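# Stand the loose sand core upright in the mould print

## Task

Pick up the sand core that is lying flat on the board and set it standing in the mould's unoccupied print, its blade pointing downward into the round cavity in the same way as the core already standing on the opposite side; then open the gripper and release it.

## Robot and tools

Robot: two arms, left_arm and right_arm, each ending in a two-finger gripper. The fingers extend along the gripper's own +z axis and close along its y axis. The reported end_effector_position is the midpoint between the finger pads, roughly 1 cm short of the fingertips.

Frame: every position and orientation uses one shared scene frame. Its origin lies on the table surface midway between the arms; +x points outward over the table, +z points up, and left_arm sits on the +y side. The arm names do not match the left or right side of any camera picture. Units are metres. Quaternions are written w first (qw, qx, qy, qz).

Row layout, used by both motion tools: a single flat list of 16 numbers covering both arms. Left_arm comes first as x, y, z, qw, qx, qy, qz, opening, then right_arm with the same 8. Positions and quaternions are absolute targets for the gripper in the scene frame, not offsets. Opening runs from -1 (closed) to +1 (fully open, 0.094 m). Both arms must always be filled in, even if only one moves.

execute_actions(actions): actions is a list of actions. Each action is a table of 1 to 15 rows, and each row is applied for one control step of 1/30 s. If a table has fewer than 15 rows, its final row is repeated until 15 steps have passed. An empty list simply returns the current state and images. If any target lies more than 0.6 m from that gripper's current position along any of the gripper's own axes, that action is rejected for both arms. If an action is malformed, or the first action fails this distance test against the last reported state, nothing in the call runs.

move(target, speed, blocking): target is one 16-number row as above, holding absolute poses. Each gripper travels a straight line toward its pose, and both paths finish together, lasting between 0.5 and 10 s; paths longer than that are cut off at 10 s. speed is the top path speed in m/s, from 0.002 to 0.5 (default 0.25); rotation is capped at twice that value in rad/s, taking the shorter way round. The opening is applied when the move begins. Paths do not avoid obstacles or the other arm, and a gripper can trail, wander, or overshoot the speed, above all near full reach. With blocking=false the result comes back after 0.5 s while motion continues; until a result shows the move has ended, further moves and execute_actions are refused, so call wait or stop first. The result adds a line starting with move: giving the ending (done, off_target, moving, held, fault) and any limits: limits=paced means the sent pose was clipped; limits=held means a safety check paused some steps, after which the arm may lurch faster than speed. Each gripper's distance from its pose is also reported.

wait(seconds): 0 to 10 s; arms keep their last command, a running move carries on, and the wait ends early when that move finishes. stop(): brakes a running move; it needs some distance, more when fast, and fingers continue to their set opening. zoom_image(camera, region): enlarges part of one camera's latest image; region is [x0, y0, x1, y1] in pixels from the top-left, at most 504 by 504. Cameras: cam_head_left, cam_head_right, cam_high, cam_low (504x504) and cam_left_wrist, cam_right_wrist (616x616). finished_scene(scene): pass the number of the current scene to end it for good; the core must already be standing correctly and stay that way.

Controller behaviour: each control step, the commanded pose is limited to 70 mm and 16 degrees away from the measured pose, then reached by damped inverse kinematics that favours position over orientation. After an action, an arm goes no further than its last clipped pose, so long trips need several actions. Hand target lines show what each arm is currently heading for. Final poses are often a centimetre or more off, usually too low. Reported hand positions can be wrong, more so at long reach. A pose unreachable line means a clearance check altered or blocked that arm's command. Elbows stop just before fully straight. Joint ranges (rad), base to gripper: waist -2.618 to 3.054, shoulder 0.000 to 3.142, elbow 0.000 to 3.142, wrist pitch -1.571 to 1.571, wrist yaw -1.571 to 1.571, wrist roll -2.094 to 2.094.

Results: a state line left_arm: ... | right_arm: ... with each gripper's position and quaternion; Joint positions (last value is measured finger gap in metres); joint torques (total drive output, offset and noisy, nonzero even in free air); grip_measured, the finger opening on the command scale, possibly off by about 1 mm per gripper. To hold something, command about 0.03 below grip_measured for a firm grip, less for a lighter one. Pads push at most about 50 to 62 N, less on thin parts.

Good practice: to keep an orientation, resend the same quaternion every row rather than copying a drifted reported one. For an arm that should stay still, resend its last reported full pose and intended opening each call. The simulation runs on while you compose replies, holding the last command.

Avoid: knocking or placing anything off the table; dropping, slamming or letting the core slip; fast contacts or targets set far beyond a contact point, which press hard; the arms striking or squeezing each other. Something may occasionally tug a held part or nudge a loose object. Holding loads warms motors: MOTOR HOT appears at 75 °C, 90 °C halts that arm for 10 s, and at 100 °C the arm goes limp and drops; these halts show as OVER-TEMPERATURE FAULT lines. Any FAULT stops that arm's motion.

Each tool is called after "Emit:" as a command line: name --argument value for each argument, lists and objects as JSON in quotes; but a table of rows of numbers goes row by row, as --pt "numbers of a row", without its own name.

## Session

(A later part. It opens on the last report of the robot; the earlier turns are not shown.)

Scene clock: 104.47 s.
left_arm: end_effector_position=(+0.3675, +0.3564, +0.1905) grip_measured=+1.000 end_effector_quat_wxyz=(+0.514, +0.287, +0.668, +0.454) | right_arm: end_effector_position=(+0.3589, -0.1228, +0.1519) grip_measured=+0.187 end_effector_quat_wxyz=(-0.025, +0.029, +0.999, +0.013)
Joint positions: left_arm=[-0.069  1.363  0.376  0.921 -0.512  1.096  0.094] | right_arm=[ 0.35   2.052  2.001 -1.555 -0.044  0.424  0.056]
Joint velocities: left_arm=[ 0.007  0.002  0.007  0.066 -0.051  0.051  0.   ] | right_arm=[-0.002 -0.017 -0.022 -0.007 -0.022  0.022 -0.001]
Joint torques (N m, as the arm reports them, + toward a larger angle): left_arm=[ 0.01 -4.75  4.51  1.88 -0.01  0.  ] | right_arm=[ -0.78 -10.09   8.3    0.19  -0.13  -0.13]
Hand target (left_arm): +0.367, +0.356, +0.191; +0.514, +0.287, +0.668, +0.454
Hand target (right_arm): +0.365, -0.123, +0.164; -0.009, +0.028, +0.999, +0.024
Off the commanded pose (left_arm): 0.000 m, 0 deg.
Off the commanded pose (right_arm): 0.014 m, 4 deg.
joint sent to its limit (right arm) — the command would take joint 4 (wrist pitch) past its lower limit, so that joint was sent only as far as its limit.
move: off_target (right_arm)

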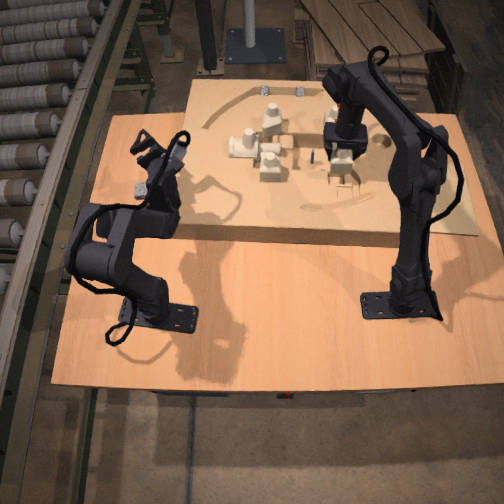

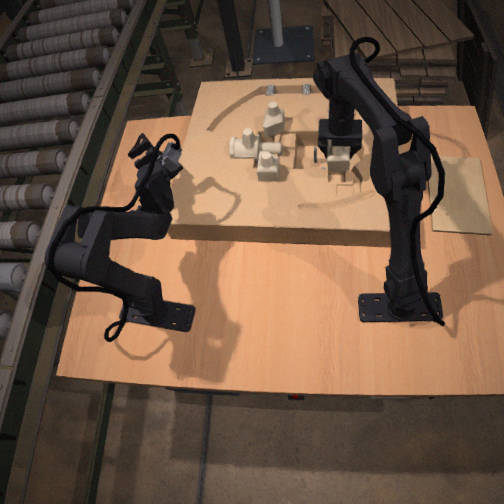

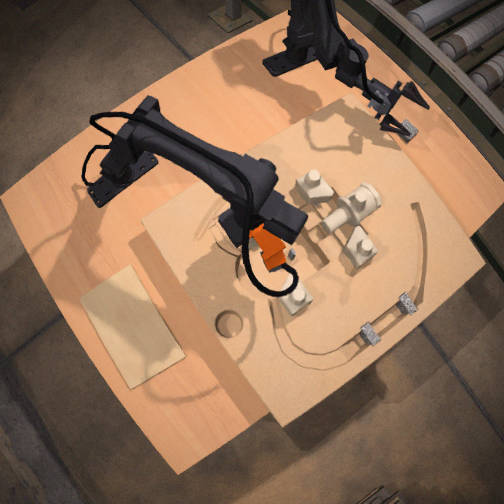

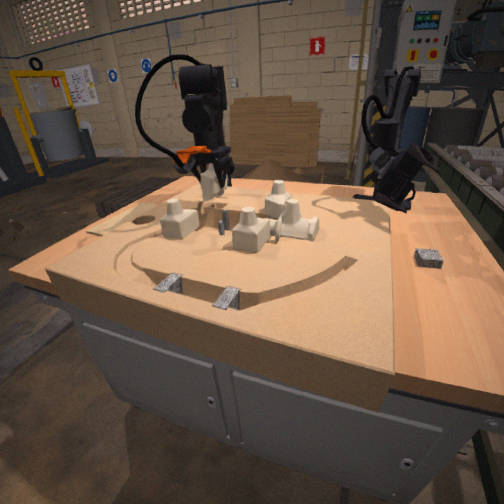

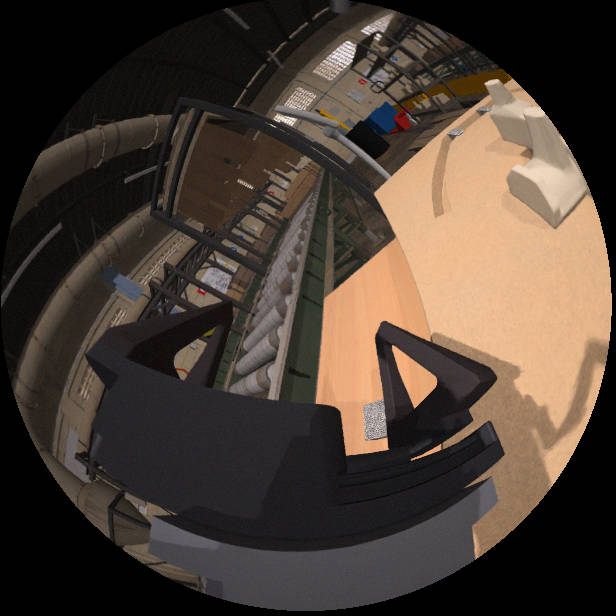

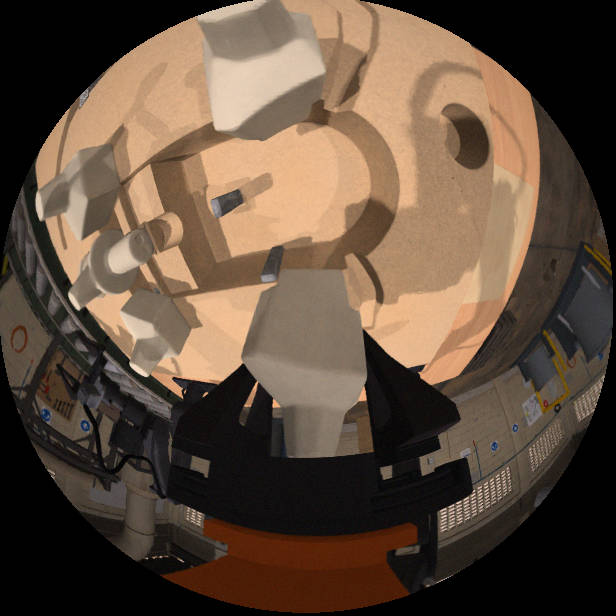

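Emit:
move --target '[0.3675,0.3564,0.1905,0.514,0.287,0.668,0.454,1,0.358,-0.122,0.150,-0.03,0.026,0.999,0.002,0.15]' --speed 0.02

Emit:
zoom_image --camera "cam_low" --region '[170,150,260,240]'

Emit:
zoom_image --camera "cam_head_left" --region '[300,130,380,210]'

Emit:
zoom_image --camera "cam_head_right" --region '[300,130,380,210]'

Scene clock: 111.73 s.
left_arm: end_effector_position=(+0.3675, +0.3564, +0.1905) grip_measured=+1.000 end_effector_quat_wxyz=(+0.514, +0.287, +0.668, +0.454) | right_arm: end_effector_position=(+0.3599, -0.1240, +0.1448) grip_measured=+0.187 end_effector_quat_wxyz=(-0.033, +0.029, +0.999, +0.006)
Joint positions: left_arm=[-0.069  1.363  0.376  0.921 -0.512  1.096  0.094] | right_arm=[ 0.35   2.072  2.001 -1.556 -0.036  0.424  0.056]
Joint velocities: left_arm=[-0.007 -0.012 -0.002 -0.022 -0.051  0.007  0.   ] | right_arm=[-0.002  0.002  0.007  0.11   0.022  0.007 -0.   ]
Joint torques (N m, as the arm reports them, + toward a larger angle): left_arm=[ 0.06 -4.78  4.54  1.88 -0.01  0.01] | right_arm=[  0.78 -10.45   6.01   0.15   0.06   0.02]
Hand target (left_arm): +0.367, +0.356, +0.190; +0.514, +0.287, +0.668, +0.454
Hand target (right_arm): +0.358, -0.122, +0.150; -0.028, +0.026, +0.999, +0.003
Off the commanded pose (left_arm): 0.000 m, 0 deg.
Off the commanded pose (right_arm): 0.006 m, 1 deg.
joint sent to its limit (right arm) — the command would take joint 4 (wrist pitch) past its lower limit, so that joint was sent only as far as its limit.
move: done

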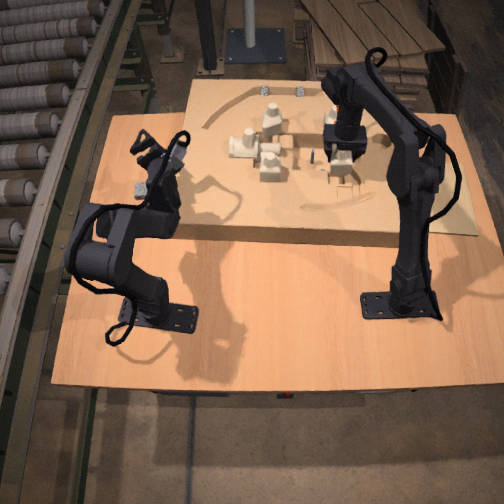

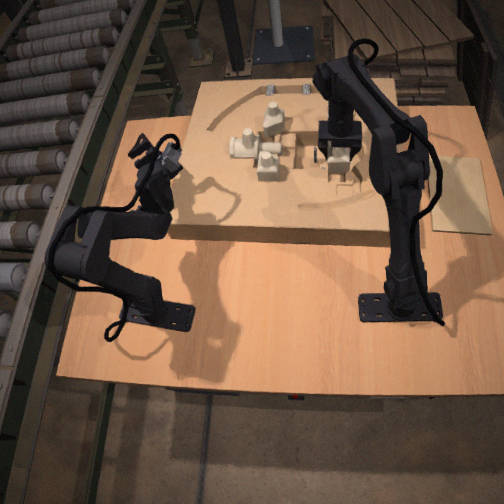

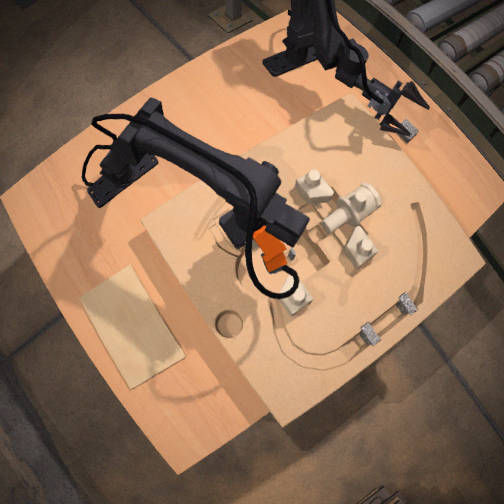

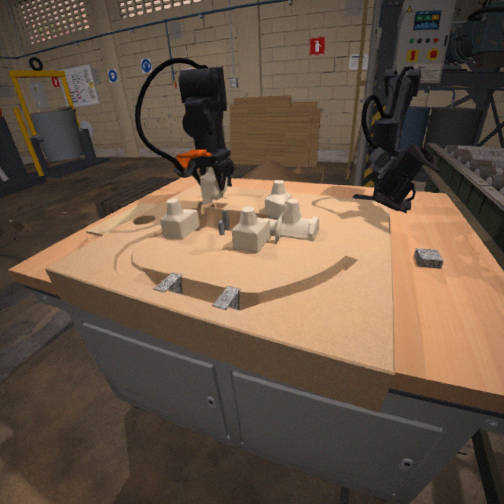

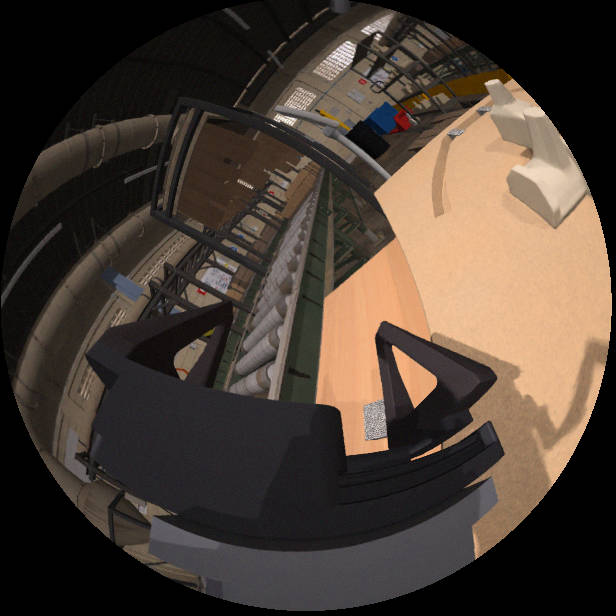

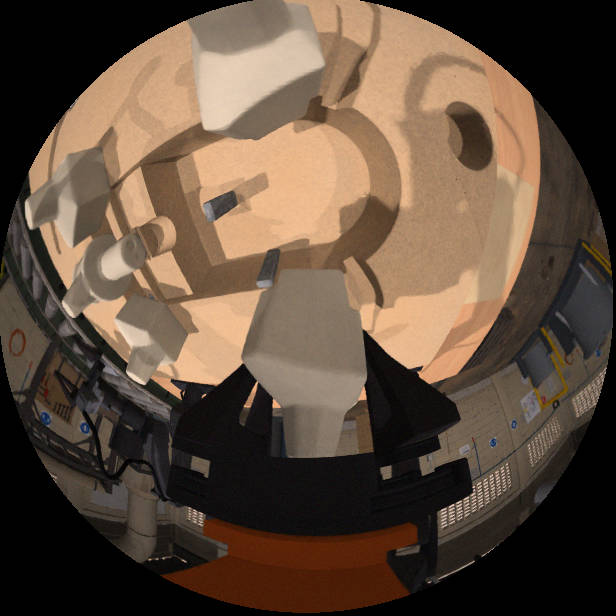

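Region (170, 150, 260, 240) of cam_low's 504x504 image, scaled by 5.600, with more detail than that image has.

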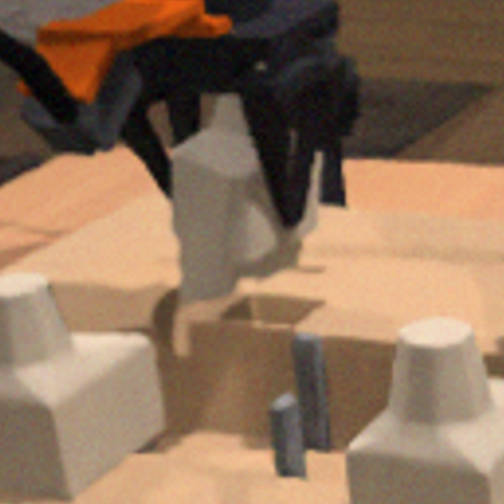

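Region (300, 130, 380, 210) of cam_head_left's 504x504 image, scaled by 6.300, with more detail than that image has.

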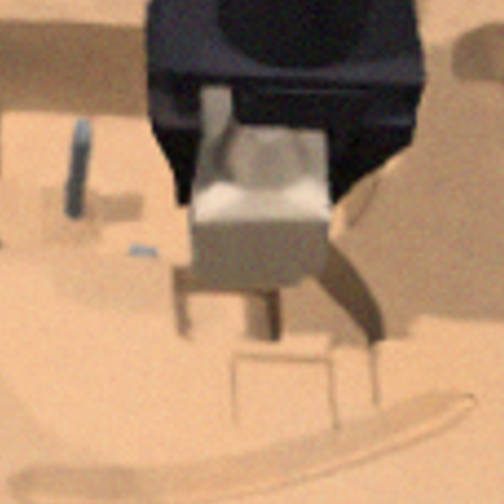

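Region (300, 130, 380, 210) of cam_head_right's 504x504 image, scaled by 6.300, with more detail than that image has.

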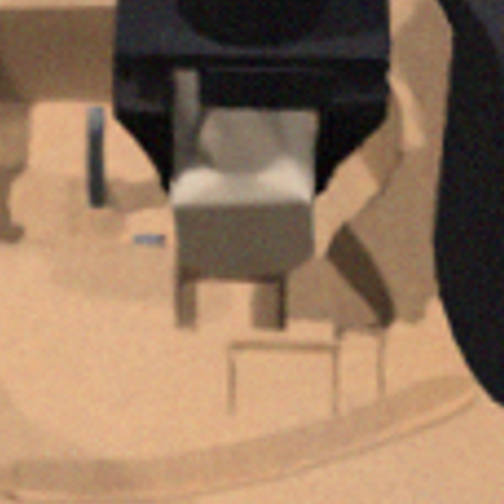

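Emit:
move --target '[0.3675,0.3564,0.1905,0.514,0.287,0.668,0.454,1,0.358,-0.113,0.140,-0.045,0.026,0.999,0.002,0.15]' --speed 0.015

Emit:
zoom_image --camera "cam_low" --region '[170,150,260,240]'

Emit:
zoom_image --camera "cam_head_left" --region '[300,130,380,210]'

Emit:
zoom_image --camera "cam_head_right" --region '[300,130,380,210]'

Scene clock: 122.20 s.
left_arm: end_effector_position=(+0.3675, +0.3564, +0.1905) grip_measured=+1.000 end_effector_quat_wxyz=(+0.514, +0.287, +0.668, +0.454) | right_arm: end_effector_position=(+0.3578, -0.1175, +0.1350) grip_measured=+0.187 end_effector_quat_wxyz=(-0.045, +0.025, +0.999, -0.000)
Joint positions: left_arm=[-0.069  1.363  0.376  0.921 -0.512  1.096  0.094] | right_arm=[ 0.368  2.099  2.001 -1.556 -0.036  0.434  0.056]
Joint velocities: left_arm=[-0.002  0.012 -0.007 -0.051  0.007  0.037  0.   ] | right_arm=[-0.007 -0.002  0.012 -0.007  0.037 -0.022 -0.001]
Joint torques (N m, as the arm reports them, + toward a larger angle): left_arm=[-0.05 -4.65  4.54  1.9  -0.04 -0.01] | right_arm=[  0.55 -10.06   6.85   0.1   -0.09   0.05]
Hand target (left_arm): +0.367, +0.356, +0.190; +0.514, +0.287, +0.668, +0.454
Hand target (right_arm): +0.358, -0.113, +0.140; -0.042, +0.026, +0.999, +0.004
Off the commanded pose (left_arm): 0.000 m, 0 deg.
Off the commanded pose (right_arm): 0.007 m, 0 deg.
joint sent to its limit (right arm) — the command would take joint 4 (wrist pitch) past its lower limit, so that joint was sent only as far as its limit.
move: done

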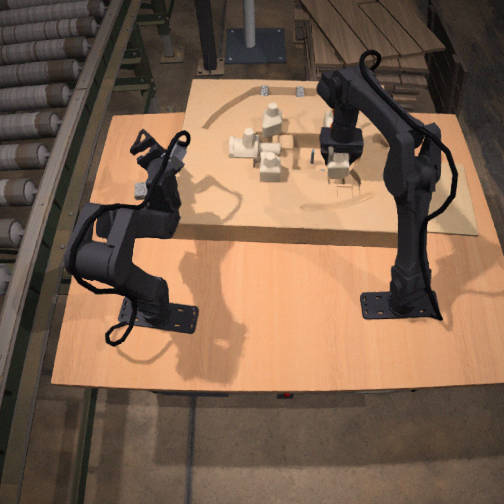

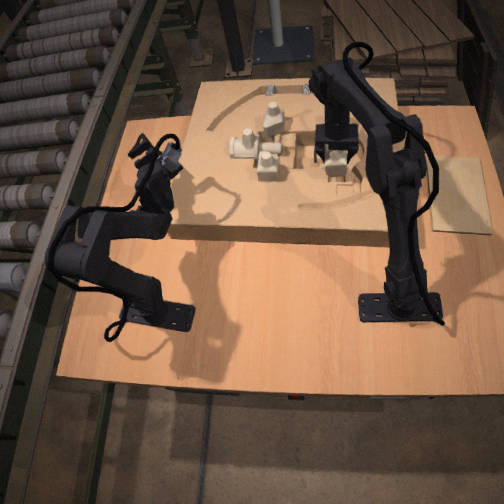

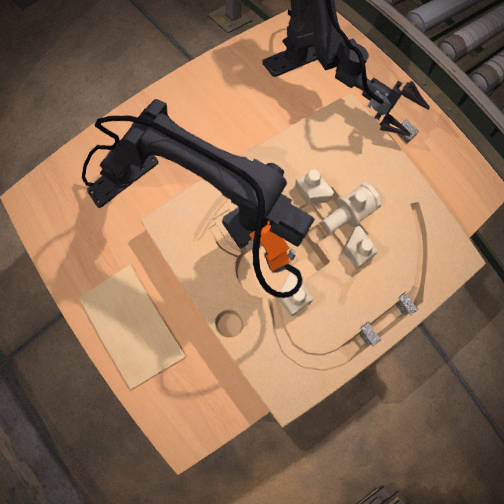

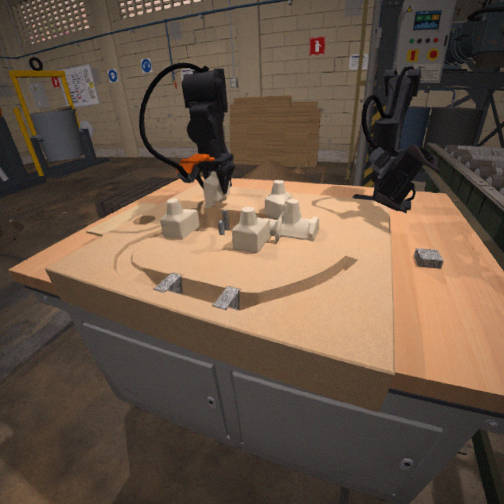

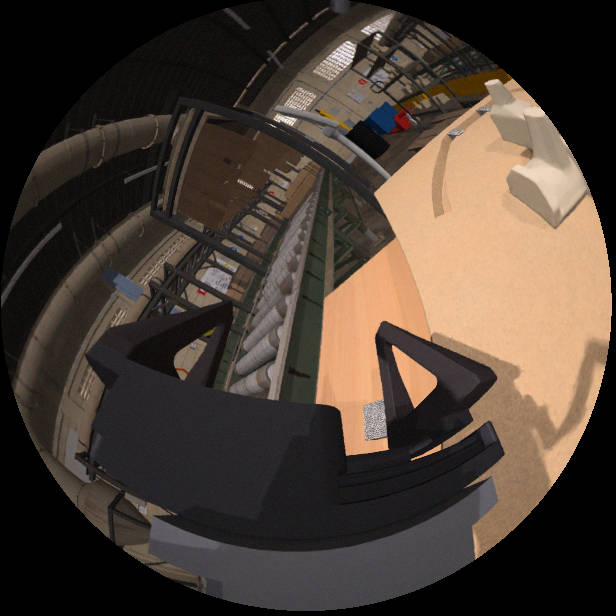

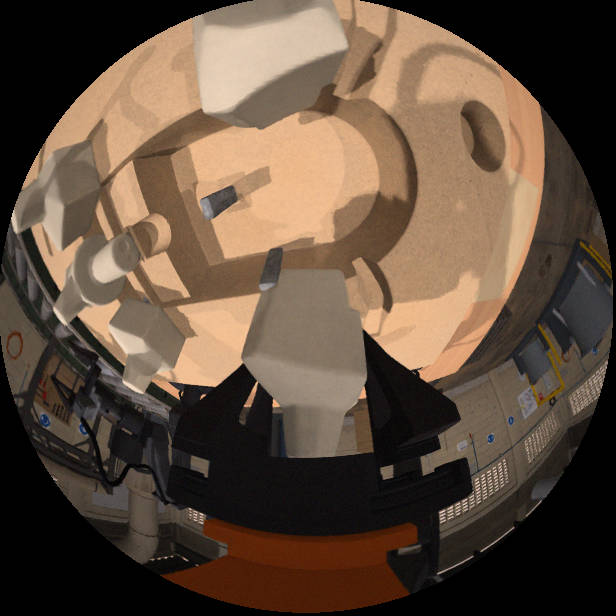

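Region (170, 150, 260, 240) of cam_low's 504x504 image, scaled by 5.600, with more detail than that image has.

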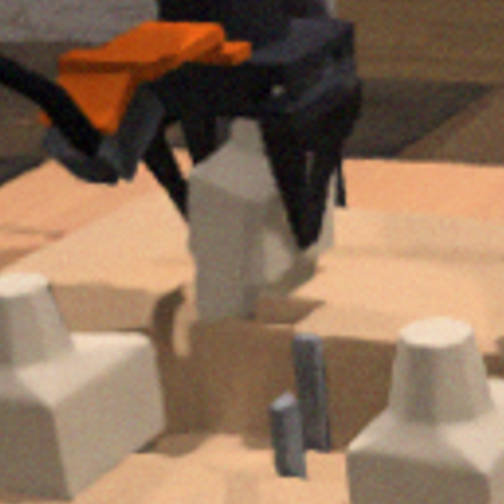

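Region (300, 130, 380, 210) of cam_head_left's 504x504 image, scaled by 6.300, with more detail than that image has.

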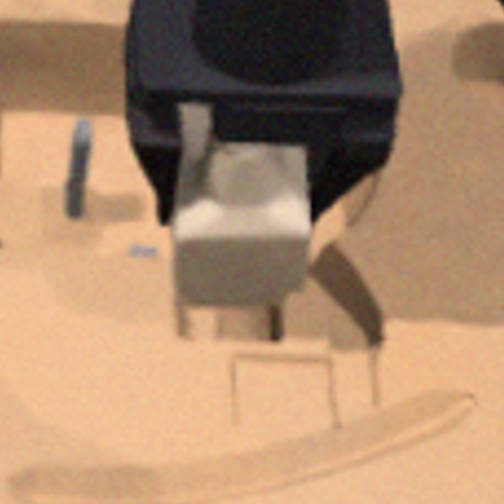

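Region (300, 130, 380, 210) of cam_head_right's 504x504 image, scaled by 6.300, with more detail than that image has.

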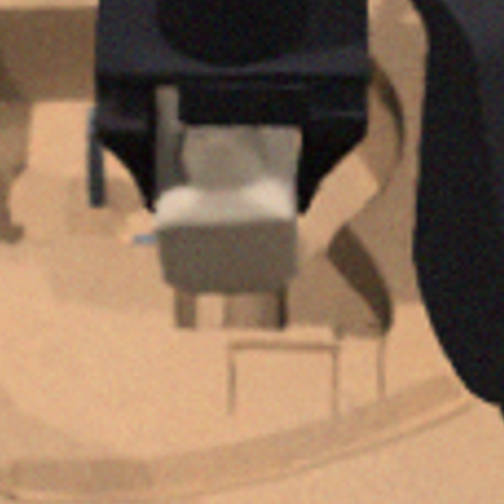

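Emit:
move --target '[0.3675,0.3564,0.1905,0.514,0.287,0.668,0.454,1,0.356,-0.117,0.128,-0.058,0.026,0.998,0.002,0.15]' --speed 0.012

Emit:
zoom_image --camera "cam_low" --region '[170,150,260,240]'

Emit:
zoom_image --camera "cam_head_left" --region '[300,130,380,210]'

Emit:
zoom_image --camera "cam_head_right" --region '[300,130,380,210]'

Scene clock: 127.93 s.
left_arm: end_effector_position=(+0.3675, +0.3564, +0.1905) grip_measured=+1.000 end_effector_quat_wxyz=(+0.514, +0.287, +0.668, +0.454) | right_arm: end_effector_position=(+0.3576, -0.1162, +0.1285) grip_measured=+0.187 end_effector_quat_wxyz=(-0.055, +0.026, +0.998, -0.000)
Joint positions: left_arm=[-0.069  1.363  0.376  0.921 -0.512  1.096  0.094] | right_arm=[ 0.368  2.117  2.001 -1.555 -0.043  0.435  0.056]
Joint velocities: left_arm=[ 0.012  0.002 -0.012  0.051 -0.022  0.007  0.   ] | right_arm=[ 0.002 -0.012 -0.002  0.022 -0.022 -0.007  0.001]
Joint torques (N m, as the arm reports them, + toward a larger angle): left_arm=[ 0.   -4.66  4.46  1.9  -0.01 -0.01] | right_arm=[ -0.37 -10.59   4.79   0.19  -0.09  -0.07]
Hand target (left_arm): +0.367, +0.356, +0.191; +0.514, +0.287, +0.668, +0.454
Hand target (right_arm): +0.356, -0.117, +0.128; -0.058, +0.026, +0.998, +0.002
Off the commanded pose (left_arm): 0.000 m, 0 deg.
Off the commanded pose (right_arm): 0.002 m, 0 deg.
move: done

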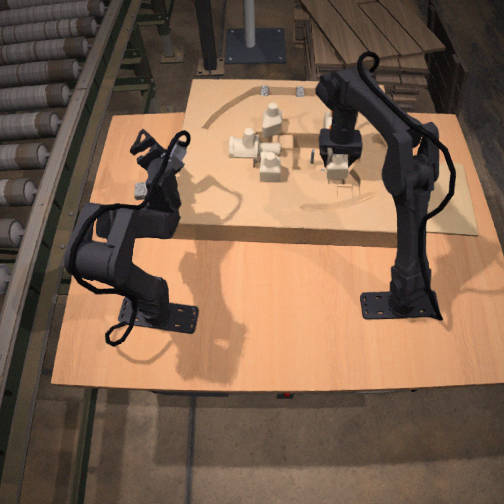

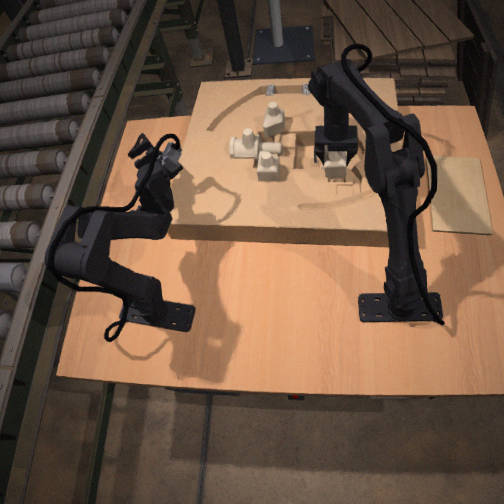

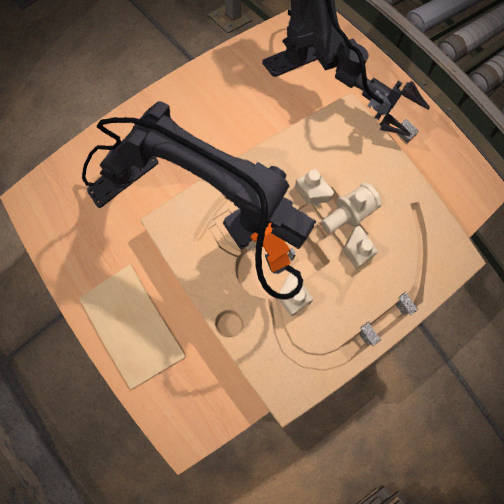

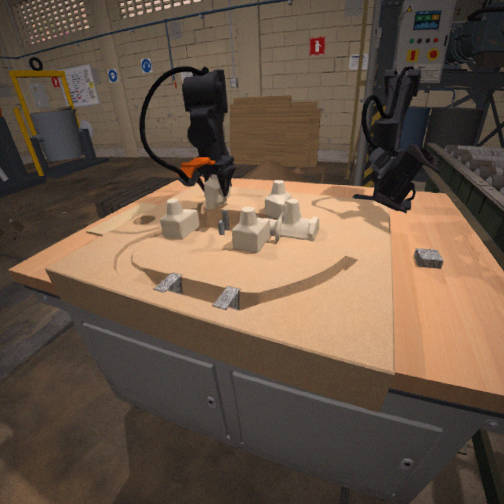

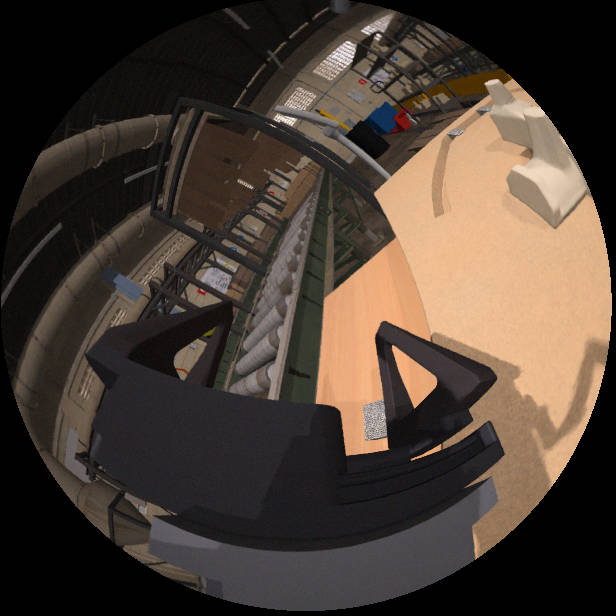

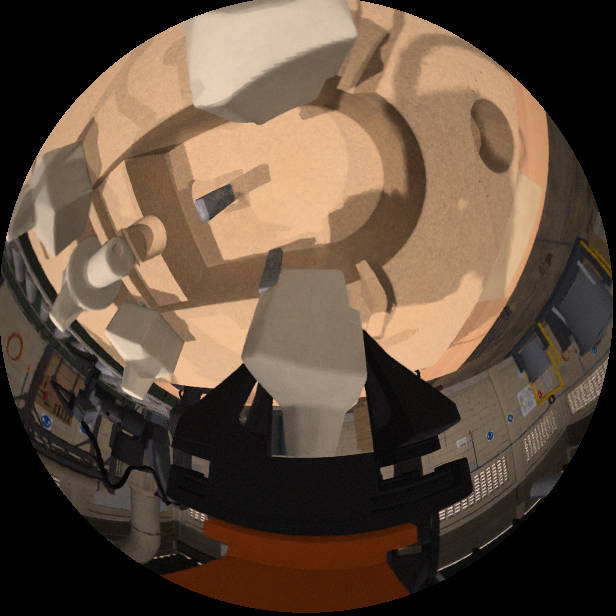

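Region (170, 150, 260, 240) of cam_low's 504x504 image, scaled by 5.600, with more detail than that image has.

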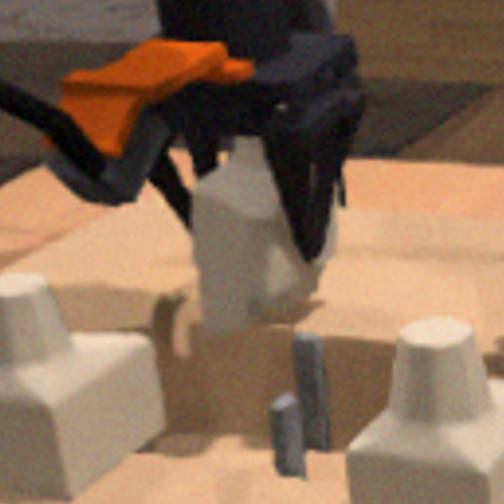

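Region (300, 130, 380, 210) of cam_head_left's 504x504 image, scaled by 6.300, with more detail than that image has.

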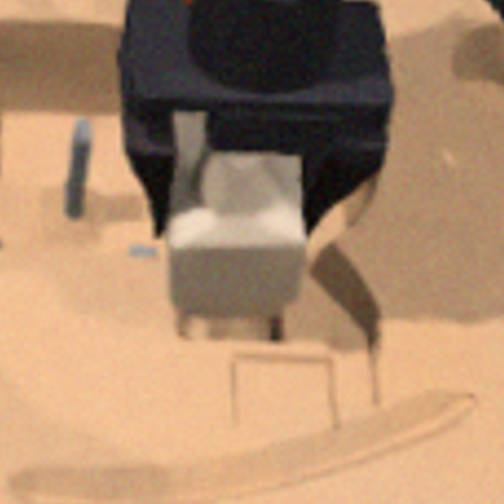

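Region (300, 130, 380, 210) of cam_head_right's 504x504 image, scaled by 6.300, with more detail than that image has.

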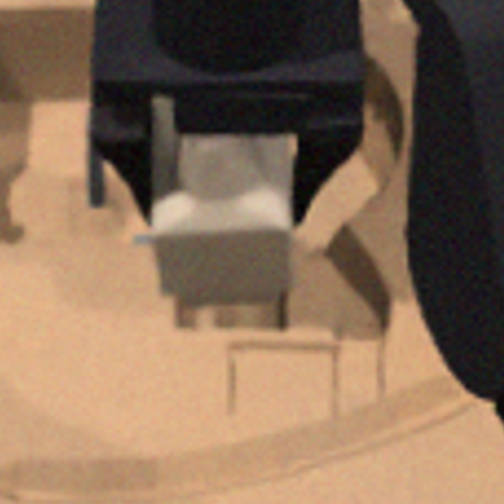

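Emit:
move --target '[0.3675,0.3564,0.1905,0.514,0.287,0.668,0.454,1,0.357,-0.123,0.119,-0.066,0.026,0.998,0.002,0.15]' --speed 0.012

Emit:
zoom_image --camera "cam_low" --region '[170,150,260,240]'

Emit:
zoom_image --camera "cam_head_left" --region '[300,130,380,210]'

Emit:
zoom_image --camera "cam_head_right" --region '[300,130,380,210]'

Scene clock: 133.07 s.
left_arm: end_effector_position=(+0.3675, +0.3564, +0.1905) grip_measured=+1.000 end_effector_quat_wxyz=(+0.514, +0.287, +0.668, +0.454) | right_arm: end_effector_position=(+0.3568, -0.1210, +0.1207) grip_measured=+0.187 end_effector_quat_wxyz=(-0.062, +0.026, +0.998, -0.001)
Joint positions: left_arm=[-0.069  1.363  0.376  0.921 -0.512  1.096  0.094] | right_arm=[ 0.356  2.117  1.969 -1.537 -0.046  0.423  0.056]
Joint velocities: left_arm=[ 0.002  0.012  0.002  0.022  0.007 -0.022  0.   ] | right_arm=[ 0.002 -0.012 -0.007  0.066 -0.022 -0.11  -0.   ]
Joint torques (N m, as the arm reports them, + toward a larger angle): left_arm=[ 0.18 -4.7   4.46  1.88 -0.04 -0.02] | right_arm=[ -0.77 -10.1    5.09   0.2   -0.11  -0.09]
Hand target (left_arm): +0.367, +0.356, +0.190; +0.514, +0.287, +0.668, +0.454
Hand target (right_arm): +0.357, -0.123, +0.119; -0.066, +0.026, +0.998, +0.002
Off the commanded pose (left_arm): 0.000 m, 0 deg.
Off the commanded pose (right_arm): 0.003 m, 1 deg.
move: done

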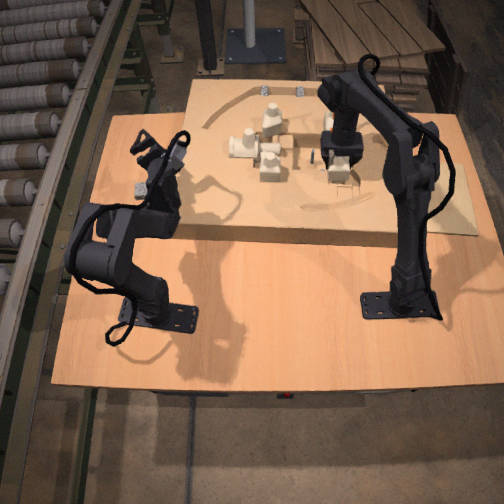

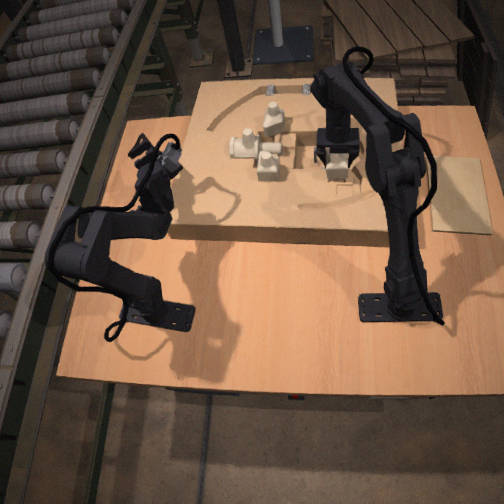

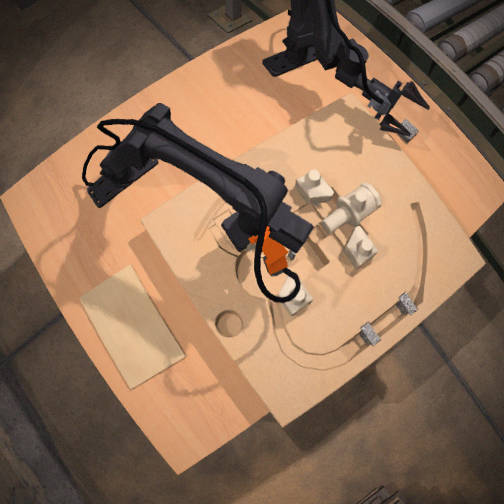

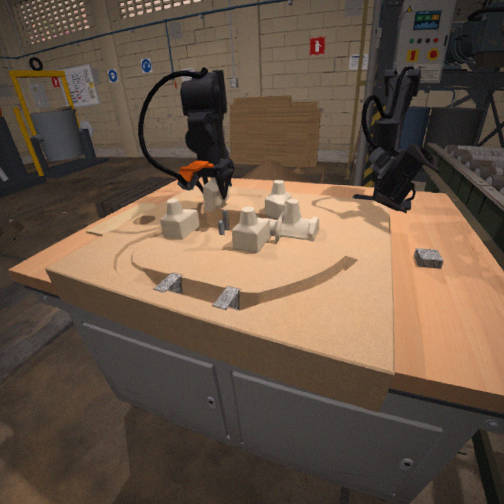

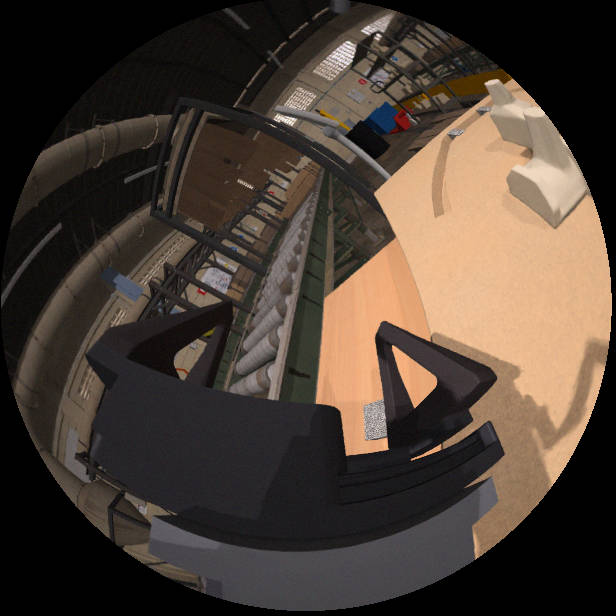

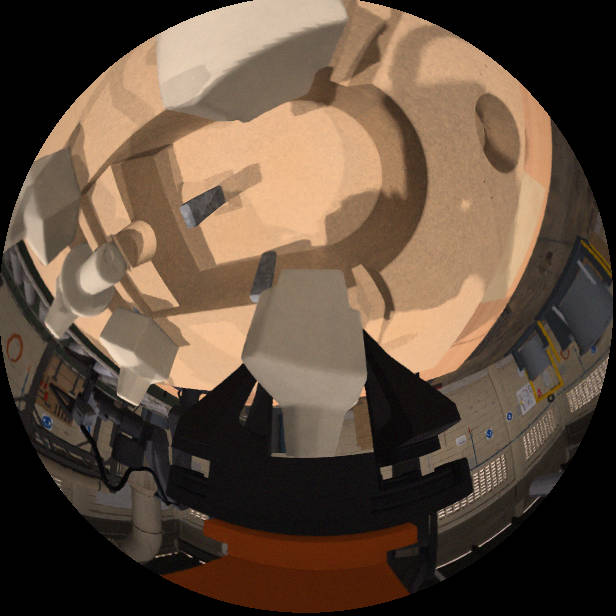

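Region (170, 150, 260, 240) of cam_low's 504x504 image, scaled by 5.600, with more detail than that image has.

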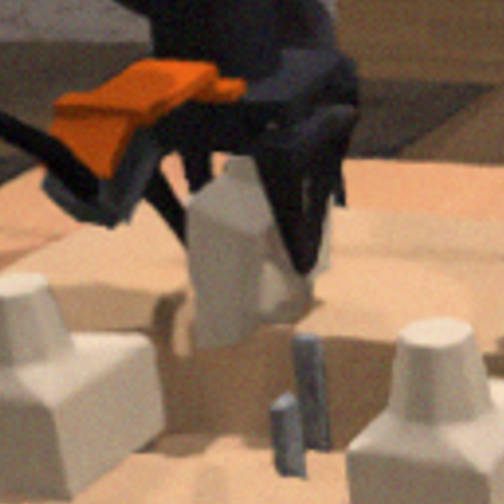

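Region (300, 130, 380, 210) of cam_head_left's 504x504 image, scaled by 6.300, with more detail than that image has.

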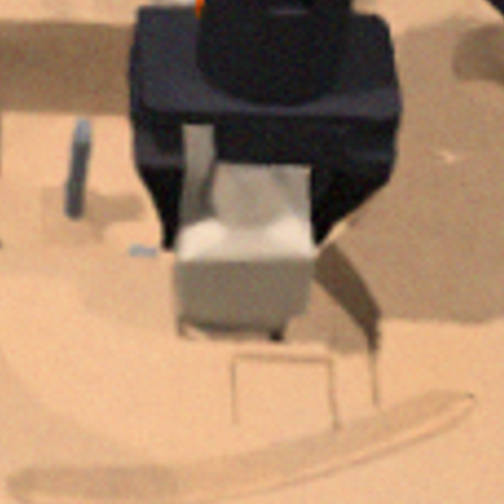

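Region (300, 130, 380, 210) of cam_head_right's 504x504 image, scaled by 6.300, with more detail than that image has.

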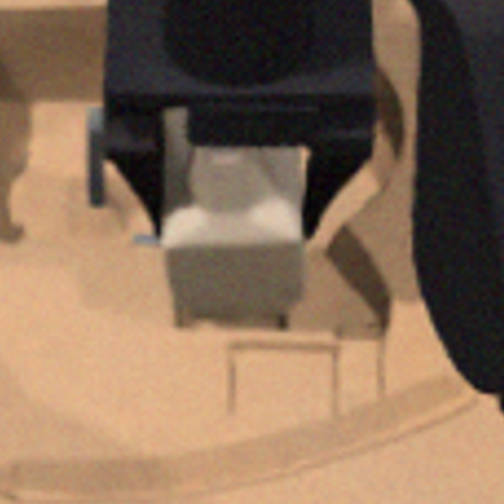

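Emit:
move --target '[0.3675,0.3564,0.1905,0.514,0.287,0.668,0.454,1,0.357,-0.1155,0.117,-0.072,0.026,0.997,0.002,0.15]' --speed 0.008

Emit:
zoom_image --camera "cam_head_left" --region '[300,130,380,210]'

Emit:
zoom_image --camera "cam_head_right" --region '[300,130,380,210]'

Scene clock: 138.20 s.
left_arm: end_effector_position=(+0.3675, +0.3564, +0.1905) grip_measured=+1.000 end_effector_quat_wxyz=(+0.514, +0.287, +0.668, +0.454) | right_arm: end_effector_position=(+0.3568, -0.1209, +0.1183) grip_measured=+0.187 end_effector_quat_wxyz=(-0.065, +0.026, +0.998, -0.002)
Joint positions: left_arm=[-0.069  1.363  0.376  0.921 -0.512  1.096  0.094] | right_arm=[ 0.356  2.124  1.969 -1.537 -0.047  0.422  0.056]
Joint velocities: left_arm=[ 0.007  0.012 -0.007  0.037  0.037 -0.037  0.   ] | right_arm=[-0.007 -0.002  0.007 -0.037 -0.051  0.037  0.001]
Joint torques (N m, as the arm reports them, + toward a larger angle): left_arm=[ 0.07 -4.63  4.48  1.87  0.   -0.03] | right_arm=[ 0.46 -8.75  7.01  0.   -0.19  0.02]
Hand target (left_arm): +0.367, +0.356, +0.190; +0.514, +0.287, +0.668, +0.454
Hand target (right_arm): +0.357, -0.116, +0.117; -0.072, +0.026, +0.997, +0.002
Off the commanded pose (left_arm): 0.000 m, 0 deg.
Off the commanded pose (right_arm): 0.006 m, 1 deg.
move: done

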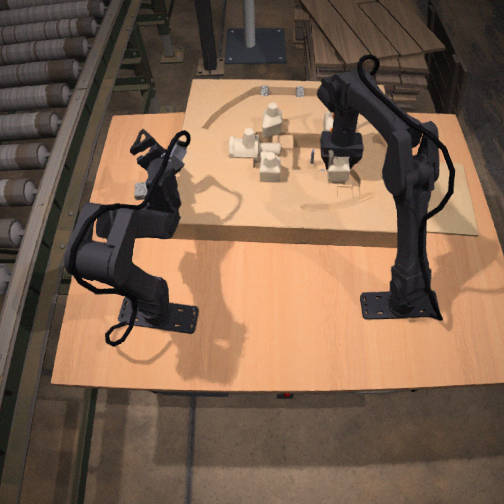

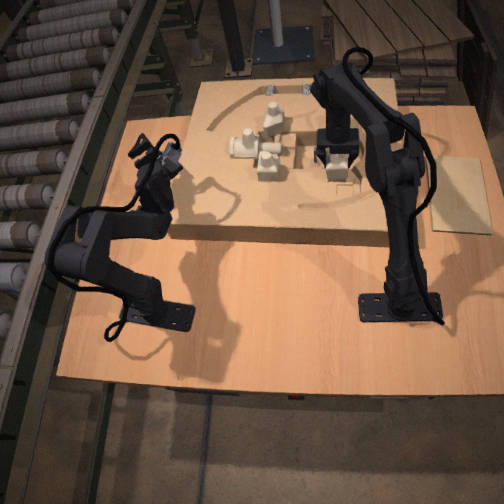

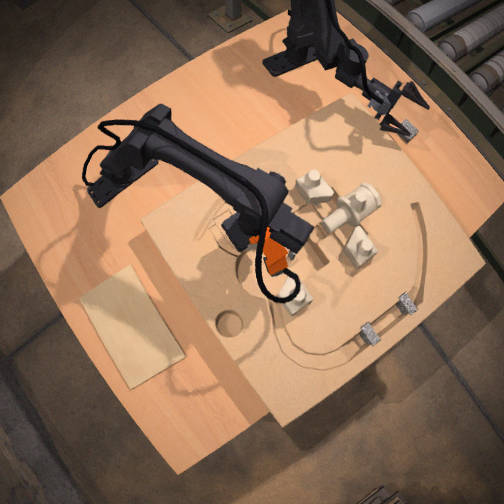

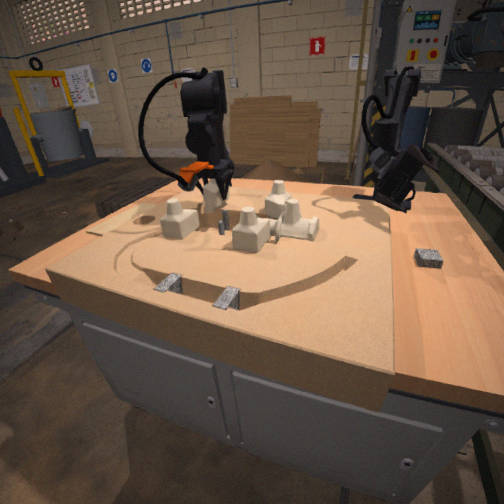

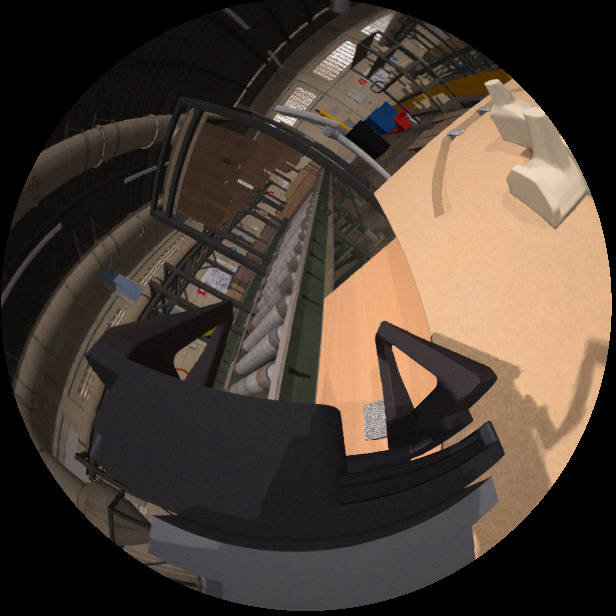

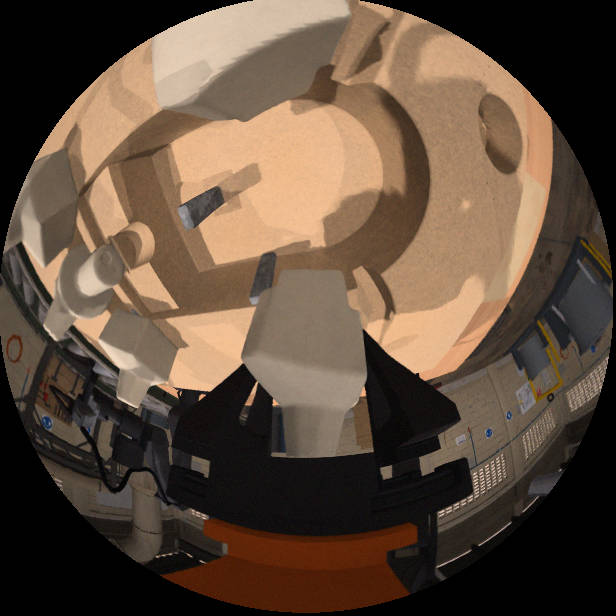

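Region (300, 130, 380, 210) of cam_head_left's 504x504 image, scaled by 6.300, with more detail than that image has.

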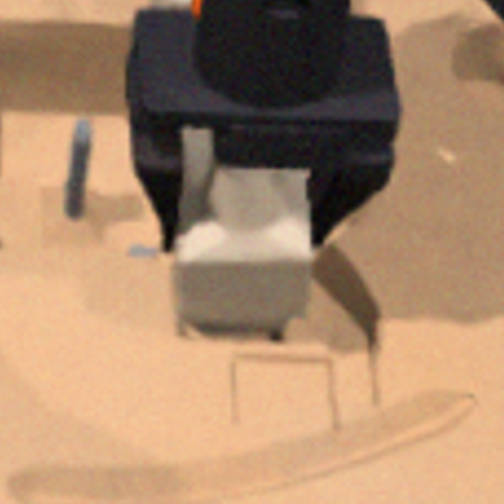

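Region (300, 130, 380, 210) of cam_head_right's 504x504 image, scaled by 6.300, with more detail than that image has.

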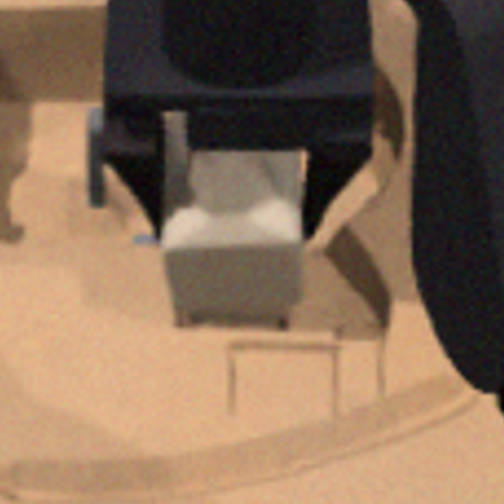

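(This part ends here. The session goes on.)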